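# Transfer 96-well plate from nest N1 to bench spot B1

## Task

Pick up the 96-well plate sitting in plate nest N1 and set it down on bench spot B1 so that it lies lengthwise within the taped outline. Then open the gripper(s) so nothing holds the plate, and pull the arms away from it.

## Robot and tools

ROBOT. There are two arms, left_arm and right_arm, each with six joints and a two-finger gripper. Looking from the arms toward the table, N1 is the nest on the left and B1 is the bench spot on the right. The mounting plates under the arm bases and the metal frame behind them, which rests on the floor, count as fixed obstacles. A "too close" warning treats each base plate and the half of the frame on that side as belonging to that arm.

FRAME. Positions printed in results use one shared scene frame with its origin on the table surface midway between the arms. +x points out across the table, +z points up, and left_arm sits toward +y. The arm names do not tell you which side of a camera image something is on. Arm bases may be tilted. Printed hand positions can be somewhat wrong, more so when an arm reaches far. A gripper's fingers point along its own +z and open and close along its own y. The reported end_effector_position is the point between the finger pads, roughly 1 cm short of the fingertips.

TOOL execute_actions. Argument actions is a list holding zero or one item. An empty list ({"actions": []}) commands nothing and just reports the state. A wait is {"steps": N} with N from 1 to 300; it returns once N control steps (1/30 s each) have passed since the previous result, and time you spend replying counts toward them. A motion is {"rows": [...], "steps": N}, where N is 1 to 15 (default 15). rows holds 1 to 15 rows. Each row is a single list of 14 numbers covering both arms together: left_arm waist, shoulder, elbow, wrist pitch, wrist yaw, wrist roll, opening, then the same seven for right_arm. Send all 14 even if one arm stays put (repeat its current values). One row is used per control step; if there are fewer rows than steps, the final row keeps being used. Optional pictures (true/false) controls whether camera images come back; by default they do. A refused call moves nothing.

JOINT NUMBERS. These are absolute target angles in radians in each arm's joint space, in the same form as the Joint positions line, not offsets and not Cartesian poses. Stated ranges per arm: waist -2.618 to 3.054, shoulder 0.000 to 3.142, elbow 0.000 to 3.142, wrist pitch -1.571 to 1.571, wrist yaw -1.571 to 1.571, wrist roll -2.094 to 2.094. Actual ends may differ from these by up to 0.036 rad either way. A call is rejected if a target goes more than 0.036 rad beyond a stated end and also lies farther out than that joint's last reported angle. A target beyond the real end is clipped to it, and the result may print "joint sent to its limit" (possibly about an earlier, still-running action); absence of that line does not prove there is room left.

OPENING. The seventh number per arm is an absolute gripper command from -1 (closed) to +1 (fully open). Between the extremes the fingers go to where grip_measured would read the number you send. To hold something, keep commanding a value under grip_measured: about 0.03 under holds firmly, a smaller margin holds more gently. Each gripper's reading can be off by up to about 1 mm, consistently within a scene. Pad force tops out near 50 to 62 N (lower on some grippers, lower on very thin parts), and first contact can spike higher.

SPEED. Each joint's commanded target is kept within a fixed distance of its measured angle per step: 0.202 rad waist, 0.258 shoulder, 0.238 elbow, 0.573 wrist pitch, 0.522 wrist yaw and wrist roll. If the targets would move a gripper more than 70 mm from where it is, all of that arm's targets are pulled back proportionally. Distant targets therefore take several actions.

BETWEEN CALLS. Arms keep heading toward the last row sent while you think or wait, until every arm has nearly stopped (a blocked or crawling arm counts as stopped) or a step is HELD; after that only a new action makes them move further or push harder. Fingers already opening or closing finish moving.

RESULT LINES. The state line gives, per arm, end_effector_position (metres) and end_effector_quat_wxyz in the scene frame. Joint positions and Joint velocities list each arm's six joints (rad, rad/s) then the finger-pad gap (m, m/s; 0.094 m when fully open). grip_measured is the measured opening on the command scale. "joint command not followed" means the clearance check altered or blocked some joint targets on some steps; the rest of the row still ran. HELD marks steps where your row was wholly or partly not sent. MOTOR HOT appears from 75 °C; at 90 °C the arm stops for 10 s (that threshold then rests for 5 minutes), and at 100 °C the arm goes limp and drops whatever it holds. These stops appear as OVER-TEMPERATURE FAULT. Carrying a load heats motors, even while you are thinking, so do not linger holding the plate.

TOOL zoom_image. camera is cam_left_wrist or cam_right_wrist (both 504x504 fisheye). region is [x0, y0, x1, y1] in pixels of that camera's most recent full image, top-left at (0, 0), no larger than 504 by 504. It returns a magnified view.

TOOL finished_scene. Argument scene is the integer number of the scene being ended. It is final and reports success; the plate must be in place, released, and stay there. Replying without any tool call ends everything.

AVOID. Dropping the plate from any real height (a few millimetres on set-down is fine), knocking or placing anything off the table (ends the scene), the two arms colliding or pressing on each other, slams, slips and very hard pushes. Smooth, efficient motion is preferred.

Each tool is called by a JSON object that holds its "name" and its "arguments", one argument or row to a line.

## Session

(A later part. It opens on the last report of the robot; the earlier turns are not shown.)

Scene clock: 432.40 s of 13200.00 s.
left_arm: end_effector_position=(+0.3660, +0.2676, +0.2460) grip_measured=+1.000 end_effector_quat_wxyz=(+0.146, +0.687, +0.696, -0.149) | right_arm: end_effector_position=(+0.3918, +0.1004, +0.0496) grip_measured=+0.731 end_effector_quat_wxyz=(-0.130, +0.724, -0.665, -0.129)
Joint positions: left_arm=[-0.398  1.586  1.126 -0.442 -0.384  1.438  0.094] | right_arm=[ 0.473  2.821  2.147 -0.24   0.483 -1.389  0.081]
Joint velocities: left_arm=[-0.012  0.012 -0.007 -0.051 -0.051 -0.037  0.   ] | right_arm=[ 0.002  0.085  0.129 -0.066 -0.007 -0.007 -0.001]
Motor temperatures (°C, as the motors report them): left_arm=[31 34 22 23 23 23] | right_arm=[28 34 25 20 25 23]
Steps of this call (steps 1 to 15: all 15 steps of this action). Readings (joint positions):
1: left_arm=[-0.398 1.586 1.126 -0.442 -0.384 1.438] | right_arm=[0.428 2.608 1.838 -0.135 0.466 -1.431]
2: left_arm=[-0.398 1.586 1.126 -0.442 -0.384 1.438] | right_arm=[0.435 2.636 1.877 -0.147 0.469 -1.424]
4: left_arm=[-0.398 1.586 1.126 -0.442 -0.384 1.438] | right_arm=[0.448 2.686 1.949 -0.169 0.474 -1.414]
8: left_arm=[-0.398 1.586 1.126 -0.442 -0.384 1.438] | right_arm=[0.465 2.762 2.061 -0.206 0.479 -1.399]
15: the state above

{"name": "execute_actions", "arguments": {
  "actions": []
}}

Scene clock: 439.60 s of 13200.00 s.
left_arm: end_effector_position=(+0.3660, +0.2676, +0.2460) grip_measured=+1.000 end_effector_quat_wxyz=(+0.146, +0.687, +0.696, -0.149) | right_arm: end_effector_position=(+0.3914, +0.0999, +0.0491) grip_measured=+0.731 end_effector_quat_wxyz=(-0.127, +0.725, -0.665, -0.129)
Joint positions: left_arm=[-0.398  1.586  1.126 -0.442 -0.384  1.438  0.094] | right_arm=[ 0.473  2.825  2.155 -0.25   0.487 -1.387  0.081]
Joint velocities: left_arm=[ 0.002 -0.017 -0.002  0.007 -0.022 -0.081  0.   ] | right_arm=[-0.027 -0.007 -0.012 -0.066 -0.066 -0.037 -0.   ]
Motor temperatures (°C, as the motors report them): left_arm=[31 34 22 23 23 23] | right_arm=[31 34 25 20 25 23]
Steps of this call (steps 1 to 15: the robot went on to your last target; steps 16 to 90: nothing new was sent; then 4.20 s passed at rest). Readings (joint positions):
1: left_arm=[-0.398 1.586 1.126 -0.442 -0.384 1.438] | right_arm=[0.473 2.823 2.150 -0.242 0.484 -1.389]
2: left_arm=[-0.398 1.586 1.126 -0.442 -0.384 1.438] | right_arm=[0.473 2.824 2.151 -0.244 0.484 -1.388]
4: left_arm=[-0.398 1.586 1.126 -0.442 -0.384 1.438] | right_arm=[0.473 2.825 2.153 -0.247 0.485 -1.388]
8: left_arm=[-0.398 1.586 1.126 -0.442 -0.384 1.438] | right_arm=[0.473 2.825 2.155 -0.248 0.486 -1.387]
90: the state above
All arms were judged still, so your last target was given up. Only a new action makes them travel on or press farther. Fingers that are still opening or closing keep moving.

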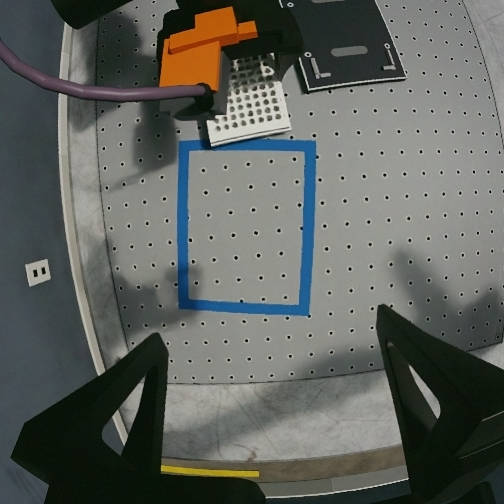

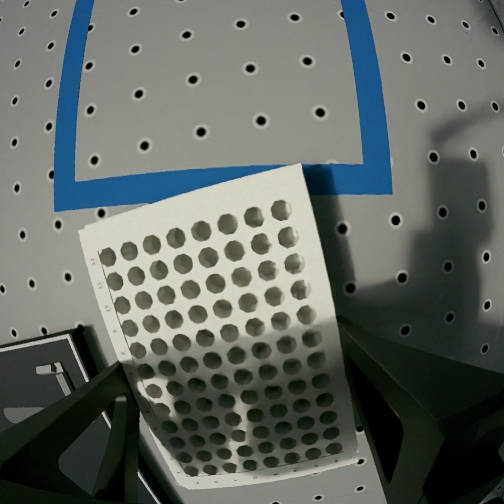

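{"name": "zoom_image", "arguments": {
  "camera": "cam_right_wrist",
  "region": [40, 80, 166, 206]
}}

{"name": "zoom_image", "arguments": {
  "camera": "cam_right_wrist",
  "region": [10, 215, 136, 341]
}}

{"name": "zoom_image", "arguments": {
  "camera": "cam_right_wrist",
  "region": [300, 40, 440, 180]
}}

{"name": "zoom_image", "arguments": {
  "camera": "cam_right_wrist",
  "region": [320, 205, 460, 345]
}}

Region (40, 80, 166, 206) of cam_right_wrist's 504x504 image, scaled by 4.000, with more detail than that image has.

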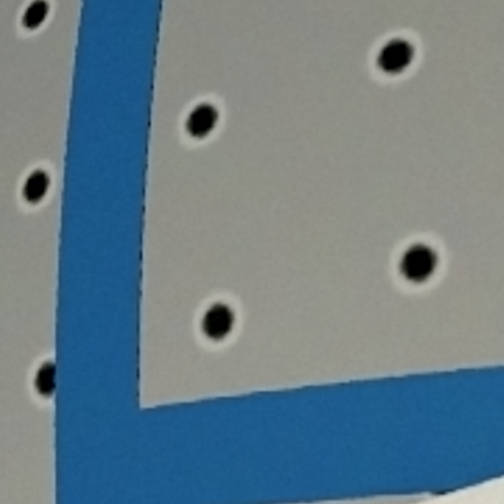

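Region (10, 215, 136, 341) of cam_right_wrist's 504x504 image, scaled by 4.000, with more detail than that image has.

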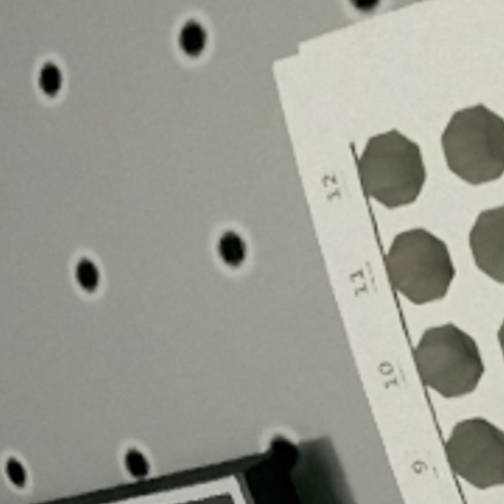

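Region (300, 40, 440, 180) of cam_right_wrist's 504x504 image, scaled by 3.600, with more detail than that image has.

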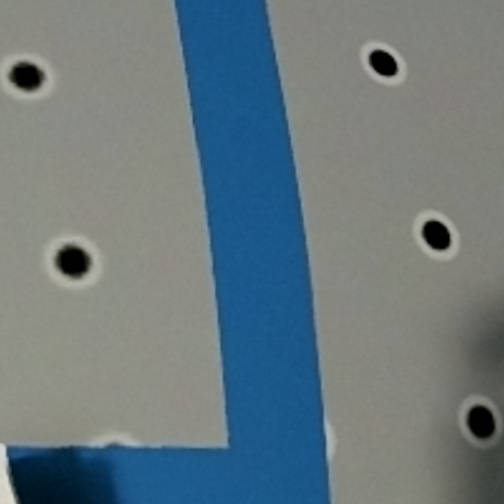

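Region (320, 205, 460, 345) of cam_right_wrist's 504x504 image, scaled by 3.600, with more detail than that image has.

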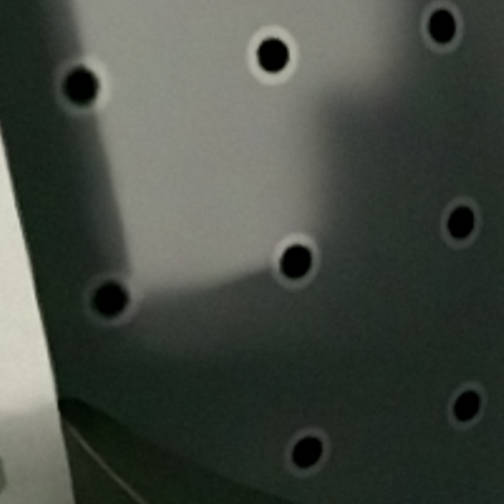

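{"name": "execute_actions", "arguments": {
  "actions": [
    {"rows": [
[-0.42,1.586,1.126,-0.46,-0.36,1.443,1,0.494,2.8399,2.1817,-0.2643,0.4813,-1.3785,0.69],
[-0.42,1.586,1.126,-0.46,-0.36,1.443,1,0.4885,2.8399,2.1817,-0.2643,0.4813,-1.3785,0.69],
[-0.42,1.586,1.126,-0.46,-0.36,1.443,1,0.4835,2.8399,2.1817,-0.2643,0.4813,-1.3785,0.69],
[-0.42,1.586,1.126,-0.46,-0.36,1.443,1,0.4805,2.8399,2.1817,-0.2643,0.4813,-1.3785,0.69],
[-0.42,1.586,1.126,-0.46,-0.36,1.443,1,0.4775,2.8399,2.1817,-0.2643,0.4813,-1.3785,0.69],
[-0.42,1.586,1.126,-0.46,-0.36,1.443,1,0.4745,2.8399,2.1817,-0.2643,0.4813,-1.3785,0.69],
[-0.42,1.586,1.126,-0.46,-0.36,1.443,1,0.4718,2.8399,2.1817,-0.2643,0.4813,-1.3785,0.69],
[-0.42,1.586,1.126,-0.46,-0.36,1.443,1,0.4692,2.8399,2.1817,-0.2643,0.4813,-1.3785,0.69],
[-0.42,1.586,1.126,-0.46,-0.36,1.443,1,0.4668,2.8399,2.1817,-0.2643,0.4813,-1.3785,0.69],
[-0.42,1.586,1.126,-0.46,-0.36,1.443,1,0.4646,2.8399,2.1817,-0.2643,0.4813,-1.3785,0.69],
[-0.42,1.586,1.126,-0.46,-0.36,1.443,1,0.4626,2.8399,2.1817,-0.2643,0.4813,-1.3785,0.69],
[-0.42,1.586,1.126,-0.46,-0.36,1.443,1,0.4608,2.8399,2.1817,-0.2643,0.4813,-1.3785,0.69],
[-0.42,1.586,1.126,-0.46,-0.36,1.443,1,0.4591,2.8399,2.1817,-0.2643,0.4813,-1.3785,0.69],
[-0.42,1.586,1.126,-0.46,-0.36,1.443,1,0.4575,2.8399,2.1817,-0.2643,0.4813,-1.3785,0.69],
[-0.42,1.586,1.126,-0.46,-0.36,1.443,1,0.456,2.8399,2.1817,-0.2643,0.4813,-1.3785,0.69]
], "steps": 15}
  ],
  "pictures": false
}}

{"name": "execute_actions", "arguments": {
  "actions": [
    {"rows": [
[-0.42,1.586,1.126,-0.46,-0.36,1.443,1,0.455,2.8399,2.1817,-0.2643,0.4813,-1.3785,0.69],
[-0.42,1.586,1.126,-0.46,-0.36,1.443,1,0.455,2.8399,2.1817,-0.2643,0.4813,-1.3785,0.69],
[-0.42,1.586,1.126,-0.46,-0.36,1.443,1,0.455,2.8399,2.1817,-0.2643,0.4813,-1.3785,0.69],
[-0.42,1.586,1.126,-0.46,-0.36,1.443,1,0.457,2.8399,2.1817,-0.2643,0.4813,-1.3785,0.715],
[-0.42,1.586,1.126,-0.46,-0.36,1.443,1,0.459,2.8399,2.1817,-0.2643,0.4813,-1.3785,0.745],
[-0.42,1.586,1.126,-0.46,-0.36,1.443,1,0.461,2.8399,2.1817,-0.2643,0.4813,-1.3785,0.785],
[-0.42,1.586,1.126,-0.46,-0.36,1.443,1,0.463,2.8399,2.1817,-0.2643,0.4813,-1.3785,0.83],
[-0.42,1.586,1.126,-0.46,-0.36,1.443,1,0.466,2.8399,2.1817,-0.2643,0.4813,-1.3785,0.87],
[-0.42,1.586,1.126,-0.46,-0.36,1.443,1,0.47,2.8399,2.1817,-0.2643,0.4813,-1.3785,0.91],
[-0.42,1.586,1.126,-0.46,-0.36,1.443,1,0.474,2.8399,2.1817,-0.2643,0.4813,-1.3785,0.93],
[-0.42,1.586,1.126,-0.46,-0.36,1.443,1,0.479,2.8399,2.1817,-0.2643,0.4813,-1.3785,0.93],
[-0.42,1.586,1.126,-0.4595,-0.3602,1.443,1,0.484,2.8399,2.1817,-0.2643,0.4813,-1.3785,0.93],
[-0.42,1.586,1.126,-0.4581,-0.3607,1.4429,1,0.489,2.831,2.1705,-0.2643,0.4813,-1.3785,0.93],
[-0.42,1.586,1.126,-0.4558,-0.3615,1.4427,1,0.494,2.822,2.159,-0.2643,0.4813,-1.3785,0.93],
[-0.42,1.586,1.126,-0.4527,-0.3627,1.4425,1,0.499,2.813,2.148,-0.2643,0.4813,-1.3785,0.93]
], "steps": 15}
  ],
  "pictures": false
}}

{"name": "execute_actions", "arguments": {
  "actions": [
    {"rows": [
[-0.4201,1.5876,1.1272,-0.4488,-0.3641,1.4423,1,0.503,2.804,2.137,-0.2643,0.4813,-1.3785,0.93],
[-0.4203,1.5924,1.1308,-0.4441,-0.3659,1.442,1,0.506,2.8016,2.1345,-0.2643,0.4813,-1.3785,0.93],
[-0.4207,1.6002,1.1366,-0.4388,-0.3679,1.4417,1,0.508,2.7944,2.1271,-0.2643,0.4813,-1.3785,0.93],
[-0.4213,1.6108,1.1445,-0.4327,-0.3701,1.4413,1,0.508,2.7829,2.1152,-0.2643,0.4813,-1.3785,0.93],
[-0.4219,1.6242,1.1545,-0.426,-0.3726,1.4408,1,0.508,2.7672,2.099,-0.2643,0.4813,-1.3785,0.93],
[-0.4227,1.6401,1.1663,-0.4188,-0.3752,1.4404,1,0.508,2.7476,2.0789,-0.2643,0.4813,-1.3785,0.93],
[-0.4237,1.6584,1.18,-0.411,-0.3781,1.4399,1,0.508,2.7244,2.055,-0.2643,0.4813,-1.3785,0.93],
[-0.4247,1.679,1.1954,-0.4027,-0.3812,1.4394,1,0.508,2.698,2.0277,-0.2643,0.4813,-1.3785,0.93],
[-0.4259,1.7018,1.2123,-0.394,-0.3844,1.4388,1,0.508,2.6685,1.9973,-0.2643,0.4813,-1.3785,0.93],
[-0.4271,1.7265,1.2307,-0.3848,-0.3878,1.4382,1,0.5068,2.6362,1.964,-0.2643,0.4813,-1.3785,0.93],
[-0.4285,1.753,1.2505,-0.3753,-0.3913,1.4376,1,0.5034,2.6014,1.9282,-0.2643,0.4813,-1.3785,0.93],
[-0.4299,1.7812,1.2716,-0.3655,-0.3949,1.437,1,0.498,2.5645,1.8901,-0.2643,0.4813,-1.3785,0.93],
[-0.4314,1.811,1.2938,-0.3554,-0.3987,1.4364,1,0.4906,2.5256,1.85,-0.2643,0.4813,-1.3785,0.93],
[-0.433,1.8422,1.317,-0.345,-0.4025,1.4357,1,0.4815,2.485,1.8082,-0.2643,0.4813,-1.3785,0.93],
[-0.4346,1.8746,1.3412,-0.3345,-0.4064,1.435,1,0.4708,2.4431,1.765,-0.2643,0.4813,-1.3785,0.93]
], "steps": 15}
  ],
  "pictures": false
}}

{"name": "execute_actions", "arguments": {
  "actions": [
    {"rows": [
[-0.4363,1.9081,1.3662,-0.3238,-0.4103,1.4344,1,0.4586,2.4,1.7206,-0.2643,0.4813,-1.3785,0.93],
[-0.4381,1.9425,1.3919,-0.313,-0.4143,1.4337,1,0.4452,2.3561,1.6754,-0.2643,0.4813,-1.3785,0.93],
[-0.4399,1.9778,1.4182,-0.3021,-0.4183,1.433,1,0.4307,2.3117,1.6296,-0.2643,0.4813,-1.3785,0.93],
[-0.4417,2.0137,1.4449,-0.2913,-0.4224,1.4323,1,0.4152,2.267,1.5835,-0.2643,0.4813,-1.3785,0.93],
[-0.4436,2.0501,1.4721,-0.2804,-0.4264,1.4316,1,0.3989,2.2223,1.5374,-0.2643,0.4813,-1.3785,0.93],
[-0.4454,2.0869,1.4996,-0.2696,-0.4304,1.4309,1,0.382,2.1779,1.4916,-0.2643,0.4813,-1.3785,0.93],
[-0.4473,2.124,1.5272,-0.2589,-0.4343,1.4303,1,0.3646,2.134,1.4464,-0.2643,0.4813,-1.3785,0.93],
[-0.4492,2.161,1.5548,-0.2484,-0.4382,1.4296,1,0.3469,2.0909,1.402,-0.2643,0.4813,-1.3785,0.93],
[-0.4511,2.1981,1.5824,-0.238,-0.442,1.4289,1,0.329,2.049,1.3588,-0.2643,0.4813,-1.3785,0.93],
[-0.4529,2.2349,1.6099,-0.2279,-0.4458,1.4283,1,0.3111,2.0084,1.317,-0.2643,0.4813,-1.3785,0.93],
[-0.4548,2.2713,1.6371,-0.2181,-0.4494,1.4277,1,0.2934,1.9695,1.2769,-0.2643,0.4813,-1.3785,0.93],
[-0.4566,2.3072,1.6638,-0.2086,-0.4529,1.4271,1,0.276,1.9326,1.2388,-0.2643,0.4813,-1.3785,0.93],
[-0.4584,2.3425,1.6901,-0.1994,-0.4563,1.4265,1,0.2591,1.8978,1.203,-0.2643,0.4813,-1.3785,0.93],
[-0.4602,2.3769,1.7158,-0.1907,-0.4595,1.4259,1,0.2428,1.8655,1.1697,-0.2643,0.4813,-1.3785,0.93],
[-0.4619,2.4104,1.7408,-0.1824,-0.4626,1.4254,1,0.2273,1.836,1.1393,-0.2643,0.4813,-1.3785,0.93]
], "steps": 15}
  ],
  "pictures": false
}}

{"name": "execute_actions", "arguments": {
  "actions": [
    {"rows": [
[-0.4635,2.4428,1.765,-0.1746,-0.4655,1.4249,1,0.2128,1.8096,1.112,-0.2643,0.4813,-1.3785,0.93],
[-0.4651,2.474,1.7882,-0.1674,-0.4681,1.4245,1,0.1994,1.7864,1.0881,-0.2643,0.4813,-1.3785,0.93],
[-0.4666,2.5038,1.8104,-0.1607,-0.4706,1.424,1,0.1872,1.7668,1.068,-0.2643,0.4813,-1.3785,0.93],
[-0.468,2.532,1.8315,-0.1546,-0.4728,1.4236,1,0.1765,1.7511,1.0518,-0.2643,0.4813,-1.3785,0.93],
[-0.4694,2.5585,1.8513,-0.1493,-0.4748,1.4233,1,0.1674,1.7396,1.0399,-0.2643,0.4813,-1.3785,0.93],
[-0.4706,2.5832,1.8697,-0.1446,-0.4766,1.423,1,0.16,1.7324,1.0325,-0.2643,0.4813,-1.3785,0.93],
[-0.4718,2.606,1.8866,-0.1407,-0.478,1.4228,1,0.1546,1.73,1.03,-0.2643,0.4813,-1.3785,0.93],
[-0.4728,2.6266,1.902,-0.1376,-0.4792,1.4226,1,0.1512,1.73,1.03,-0.2643,0.4813,-1.3785,0.93],
[-0.4738,2.6449,1.9157,-0.1353,-0.48,1.4224,1,0.15,1.73,1.03,-0.2643,0.4813,-1.3785,0.93],
[-0.4746,2.6608,1.9275,-0.1339,-0.4805,1.4223,1,0.15,1.73,1.03,-0.2643,0.4813,-1.3785,0.93],
[-0.4752,2.6742,1.9375,-0.1334,-0.4807,1.4223,1,0.15,1.73,1.03,-0.2643,0.4813,-1.3785,0.93],
[-0.4758,2.6848,1.9454,-0.1334,-0.4807,1.4223,1,0.15,1.73,1.03,-0.2643,0.4813,-1.3785,0.93],
[-0.4762,2.6926,1.9512,-0.1334,-0.4807,1.4223,1,0.15,1.73,1.03,-0.2643,0.4813,-1.3785,0.93],
[-0.4764,2.6974,1.9548,-0.1334,-0.4807,1.4223,1,0.15,1.73,1.03,-0.2643,0.4813,-1.3785,0.93],
[-0.4765,2.699,1.956,-0.1334,-0.4807,1.4223,1,0.15,1.73,1.03,-0.2643,0.4813,-1.3785,0.93]
], "steps": 15}
  ],
  "pictures": false
}}

Scene clock: 560.10 s of 13200.00 s.
left_arm: end_effector_position=(+0.3660, +0.2676, +0.2460) grip_measured=+1.000 end_effector_quat_wxyz=(+0.146, +0.687, +0.696, -0.149) | right_arm: end_effector_position=(+0.3934, +0.0883, +0.0380) grip_measured=+0.731 end_effector_quat_wxyz=(-0.118, +0.720, -0.672, -0.126)
Joint positions: left_arm=[-0.398  1.586  1.126 -0.442 -0.384  1.438  0.094] | right_arm=[ 0.447  2.825  2.155 -0.25   0.487 -1.387  0.081]
Joint velocities: left_arm=[-0.012 -0.017 -0.012 -0.11  -0.037 -0.051  0.   ] | right_arm=[-0.09  -0.017  0.012 -0.007 -0.037 -0.007  0.001]
Motor temperatures (°C, as the motors report them): left_arm=[31 33 22 23 23 23] | right_arm=[39 34 26 20 24 23]
Steps of this call (steps 1 to 90: nothing new was sent; then 117.00 s passed at rest; steps 91 to 105: all 15 steps of this action). Readings (joint positions):
91: left_arm=[-0.398 1.586 1.126 -0.442 -0.384 1.438] | right_arm=[0.473 2.825 2.155 -0.250 0.487 -1.387]
92: left_arm=[-0.398 1.586 1.126 -0.442 -0.384 1.438] | right_arm=[0.473 2.825 2.155 -0.250 0.487 -1.387]
94: left_arm=[-0.398 1.586 1.126 -0.442 -0.384 1.438] | right_arm=[0.473 2.825 2.155 -0.250 0.487 -1.387]
98: left_arm=[-0.398 1.586 1.126 -0.442 -0.384 1.438] | right_arm=[0.469 2.825 2.155 -0.250 0.487 -1.387]
105: the state above

Scene clock: 560.60 s of 13200.00 s.
left_arm: end_effector_position=(+0.3660, +0.2676, +0.2460) grip_measured=+1.000 end_effector_quat_wxyz=(+0.146, +0.687, +0.696, -0.149) | right_arm: end_effector_position=(+0.3924, +0.0907, +0.0403) grip_measured=+0.927 end_effector_quat_wxyz=(-0.119, +0.722, -0.670, -0.128)
Joint positions: left_arm=[-0.398  1.586  1.126 -0.442 -0.384  1.438  0.094] | right_arm=[ 0.453  2.825  2.155 -0.253  0.486 -1.386  0.091]
Joint velocities: left_arm=[-0.012  0.007  0.017 -0.066 -0.022 -0.022  0.   ] | right_arm=[ 0.076  0.007 -0.017 -0.037  0.007 -0.007 -0.   ]
Motor temperatures (°C, as the motors report them): left_arm=[31 33 22 23 23 23] | right_arm=[39 34 26 20 24 23]
Steps of this call (steps 1 to 15: all 15 steps of this action). Readings (joint positions):
1: left_arm=[-0.398 1.586 1.126 -0.442 -0.384 1.438] | right_arm=[0.446 2.825 2.155 -0.251 0.484 -1.386]
2: left_arm=[-0.398 1.586 1.126 -0.442 -0.384 1.438] | right_arm=[0.446 2.825 2.155 -0.251 0.485 -1.386]
4: left_arm=[-0.398 1.586 1.126 -0.442 -0.384 1.438] | right_arm=[0.446 2.825 2.155 -0.251 0.485 -1.386]
8: left_arm=[-0.398 1.586 1.126 -0.442 -0.384 1.438] | right_arm=[0.446 2.825 2.155 -0.251 0.485 -1.386]
15: the state above

Scene clock: 561.10 s of 13200.00 s.
left_arm: end_effector_position=(+0.3885, +0.2269, +0.2113) grip_measured=+1.000 end_effector_quat_wxyz=(+0.138, +0.692, +0.693, -0.146) | right_arm: end_effector_position=(+0.3975, +0.0533, +0.0989) grip_measured=+0.927 end_effector_quat_wxyz=(-0.115, +0.736, -0.652, -0.139)
Joint positions: left_arm=[-0.406  1.813  1.284 -0.386 -0.402  1.438  0.094] | right_arm=[ 0.483  2.546  1.846 -0.264  0.487 -1.386  0.091]
Joint velocities: left_arm=[-0.032  0.896  0.672  0.359 -0.154  0.007  0.   ] | right_arm=[-0.061 -1.214 -1.121 -0.081 -0.037  0.007  0.001]
Motor temperatures (°C, as the motors report them): left_arm=[31 33 22 23 23 23] | right_arm=[39 35 26 20 24 23]
Steps of this call (steps 1 to 15: all 15 steps of this action). Readings (joint positions):
1: left_arm=[-0.398 1.586 1.126 -0.442 -0.384 1.438] | right_arm=[0.457 2.825 2.155 -0.253 0.487 -1.386]
2: left_arm=[-0.398 1.586 1.126 -0.442 -0.384 1.438] | right_arm=[0.461 2.825 2.155 -0.253 0.487 -1.386]
4: left_arm=[-0.398 1.588 1.126 -0.441 -0.384 1.438] | right_arm=[0.471 2.822 2.151 -0.253 0.487 -1.386]
8: left_arm=[-0.398 1.631 1.153 -0.436 -0.386 1.438] | right_arm=[0.486 2.773 2.081 -0.256 0.487 -1.386]
15: the state above

Scene clock: 561.60 s of 13200.00 s.
left_arm: end_effector_position=(+0.4111, +0.1171, +0.1162) grip_measured=+1.000 end_effector_quat_wxyz=(+0.137, +0.693, +0.697, -0.122) | right_arm: end_effector_position=(+0.3907, -0.1672, +0.1320) grip_measured=+0.927 end_effector_quat_wxyz=(+0.036, -0.682, +0.723, +0.105)
Joint positions: left_arm=[-0.429  2.348  1.682 -0.228 -0.456  1.433  0.094] | right_arm=[ 0.24   1.901  1.218 -0.252  0.49  -1.385  0.091]
Joint velocities: left_arm=[-0.051  1.004  0.73   0.315 -0.095 -0.066  0.   ] | right_arm=[-0.418 -0.901 -0.994 -0.081  0.081 -0.051  0.001]
Motor temperatures (°C, as the motors report them): left_arm=[31 33 22 23 23 23] | right_arm=[39 35 26 20 24 23]
Steps of this call (steps 1 to 15: all 15 steps of this action). Readings (joint positions):
1: left_arm=[-0.408 1.845 1.308 -0.376 -0.406 1.438] | right_arm=[0.479 2.502 1.806 -0.264 0.487 -1.386]
2: left_arm=[-0.409 1.877 1.333 -0.366 -0.409 1.438] | right_arm=[0.473 2.456 1.765 -0.263 0.486 -1.386]
4: left_arm=[-0.412 1.945 1.385 -0.345 -0.416 1.438] | right_arm=[0.451 2.361 1.680 -0.259 0.486 -1.386]
8: left_arm=[-0.418 2.090 1.494 -0.300 -0.431 1.437] | right_arm=[0.377 2.173 1.504 -0.252 0.486 -1.385]
15: the state above

Scene clock: 562.10 s of 13200.00 s.
left_arm: end_effector_position=(+0.3691, +0.0438, +0.0489) grip_measured=+1.000 end_effector_quat_wxyz=(+0.123, +0.704, +0.689, -0.121) | right_arm: end_effector_position=(+0.3576, -0.2247, +0.1360) grip_measured=+0.927 end_effector_quat_wxyz=(-0.005, -0.665, +0.740, +0.100)
Joint positions: left_arm=[-0.445  2.697  1.923 -0.156 -0.483  1.429  0.094] | right_arm=[ 0.147  1.751  1.053 -0.26   0.491 -1.385  0.091]
Joint velocities: left_arm=[-0.017  0.164  0.105  0.022 -0.037  0.081  0.   ] | right_arm=[ 0.002 -0.027 -0.012 -0.007  0.037 -0.007  0.001]
Motor temperatures (°C, as the motors report them): left_arm=[31 33 22 23 23 23] | right_arm=[39 35 26 20 24 23]
Steps of this call (steps 1 to 15: all 15 steps of this action). Readings (joint positions):
1: left_arm=[-0.430 2.383 1.707 -0.219 -0.459 1.433] | right_arm=[0.226 1.872 1.185 -0.253 0.491 -1.385]
2: left_arm=[-0.432 2.417 1.731 -0.211 -0.462 1.432] | right_arm=[0.213 1.845 1.155 -0.254 0.491 -1.385]
4: left_arm=[-0.435 2.481 1.776 -0.196 -0.468 1.431] | right_arm=[0.190 1.799 1.105 -0.257 0.491 -1.385]
8: left_arm=[-0.440 2.590 1.853 -0.172 -0.477 1.430] | right_arm=[0.156 1.753 1.056 -0.260 0.491 -1.385]
15: the state above

{"name": "execute_actions", "arguments": {
  "actions": []
}}

Scene clock: 566.70 s of 13200.00 s.
left_arm: end_effector_position=(+0.3739, +0.0429, +0.0481) grip_measured=+1.000 end_effector_quat_wxyz=(+0.127, +0.700, +0.693, -0.116) | right_arm: end_effector_position=(+0.3576, -0.2247, +0.1360) grip_measured=+0.927 end_effector_quat_wxyz=(-0.005, -0.665, +0.740, +0.100)
Joint positions: left_arm=[-0.445  2.704  1.936 -0.146 -0.487  1.428  0.094] | right_arm=[ 0.147  1.751  1.053 -0.26   0.491 -1.385  0.091]
Joint velocities: left_arm=[-0.002  0.007  0.002 -0.066 -0.022  0.022  0.   ] | right_arm=[ 0.022  0.002  0.007 -0.007  0.051  0.037  0.001]
Motor temperatures (°C, as the motors report them): left_arm=[33 34 23 23 23 23] | right_arm=[37 35 26 20 24 23]
Steps of this call (steps 1 to 30: the robot went on to your last target; steps 31 to 90: nothing new was sent; then 1.60 s passed at rest). Readings (joint positions):
1: left_arm=[-0.445 2.702 1.925 -0.156 -0.484 1.429] | right_arm=[0.147 1.751 1.053 -0.260 0.491 -1.385]
2: left_arm=[-0.445 2.704 1.926 -0.156 -0.484 1.429] | right_arm=[0.147 1.751 1.053 -0.260 0.491 -1.385]
4: left_arm=[-0.445 2.704 1.927 -0.156 -0.485 1.429] | right_arm=[0.147 1.751 1.053 -0.260 0.491 -1.385]
8: left_arm=[-0.445 2.704 1.935 -0.149 -0.487 1.428] | right_arm=[0.147 1.751 1.053 -0.260 0.491 -1.385]
90: the state above
All arms were judged still, so your last target was given up. Only a new action makes them travel on or press farther. Fingers that are still opening or closing keep moving.

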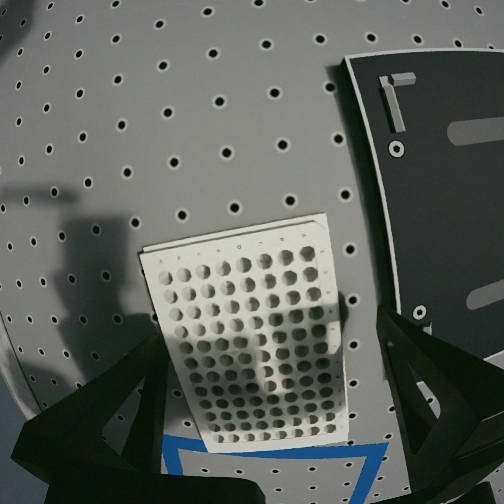

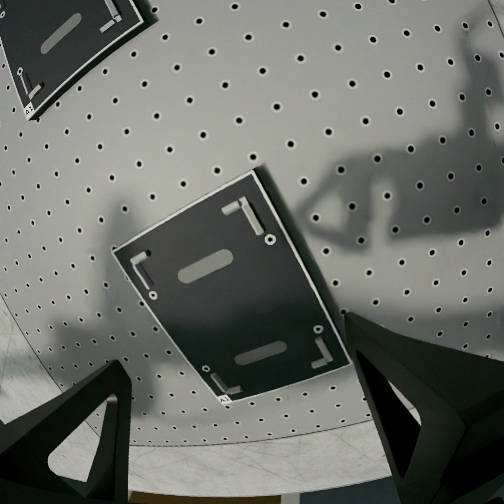

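{"name": "zoom_image", "arguments": {
  "camera": "cam_left_wrist",
  "region": [146, 257, 188, 299]
}}

{"name": "zoom_image", "arguments": {
  "camera": "cam_left_wrist",
  "region": [287, 233, 329, 275]
}}

{"name": "zoom_image", "arguments": {
  "camera": "cam_left_wrist",
  "region": [198, 414, 240, 456]
}}

{"name": "zoom_image", "arguments": {
  "camera": "cam_left_wrist",
  "region": [308, 405, 350, 447]
}}

Region (146, 257, 188, 299) of cam_left_wrist's 504x504 image, scaled by 12.000, with more detail than that image has.

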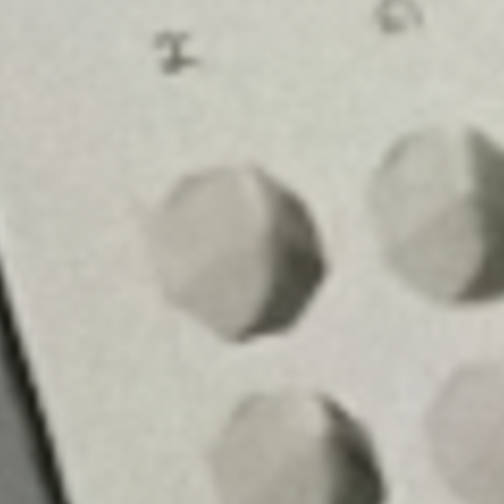

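Region (287, 233, 329, 275) of cam_left_wrist's 504x504 image, scaled by 12.000, with more detail than that image has.

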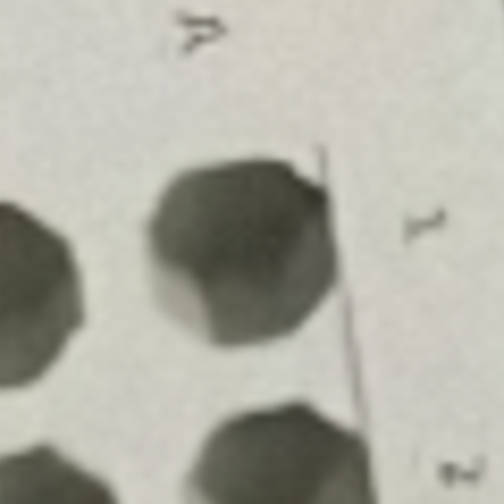

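Region (198, 414, 240, 456) of cam_left_wrist's 504x504 image, scaled by 12.000, with more detail than that image has.

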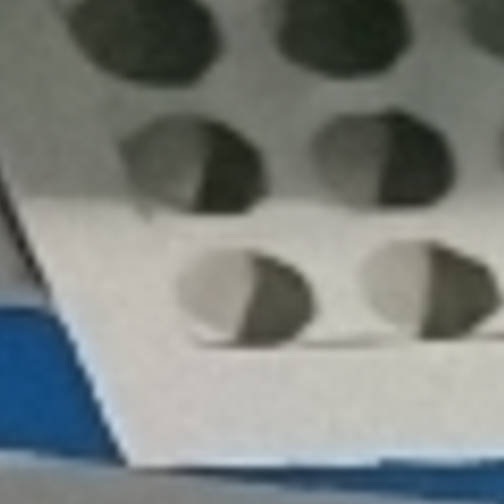

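Region (308, 405, 350, 447) of cam_left_wrist's 504x504 image, scaled by 12.000, with more detail than that image has.

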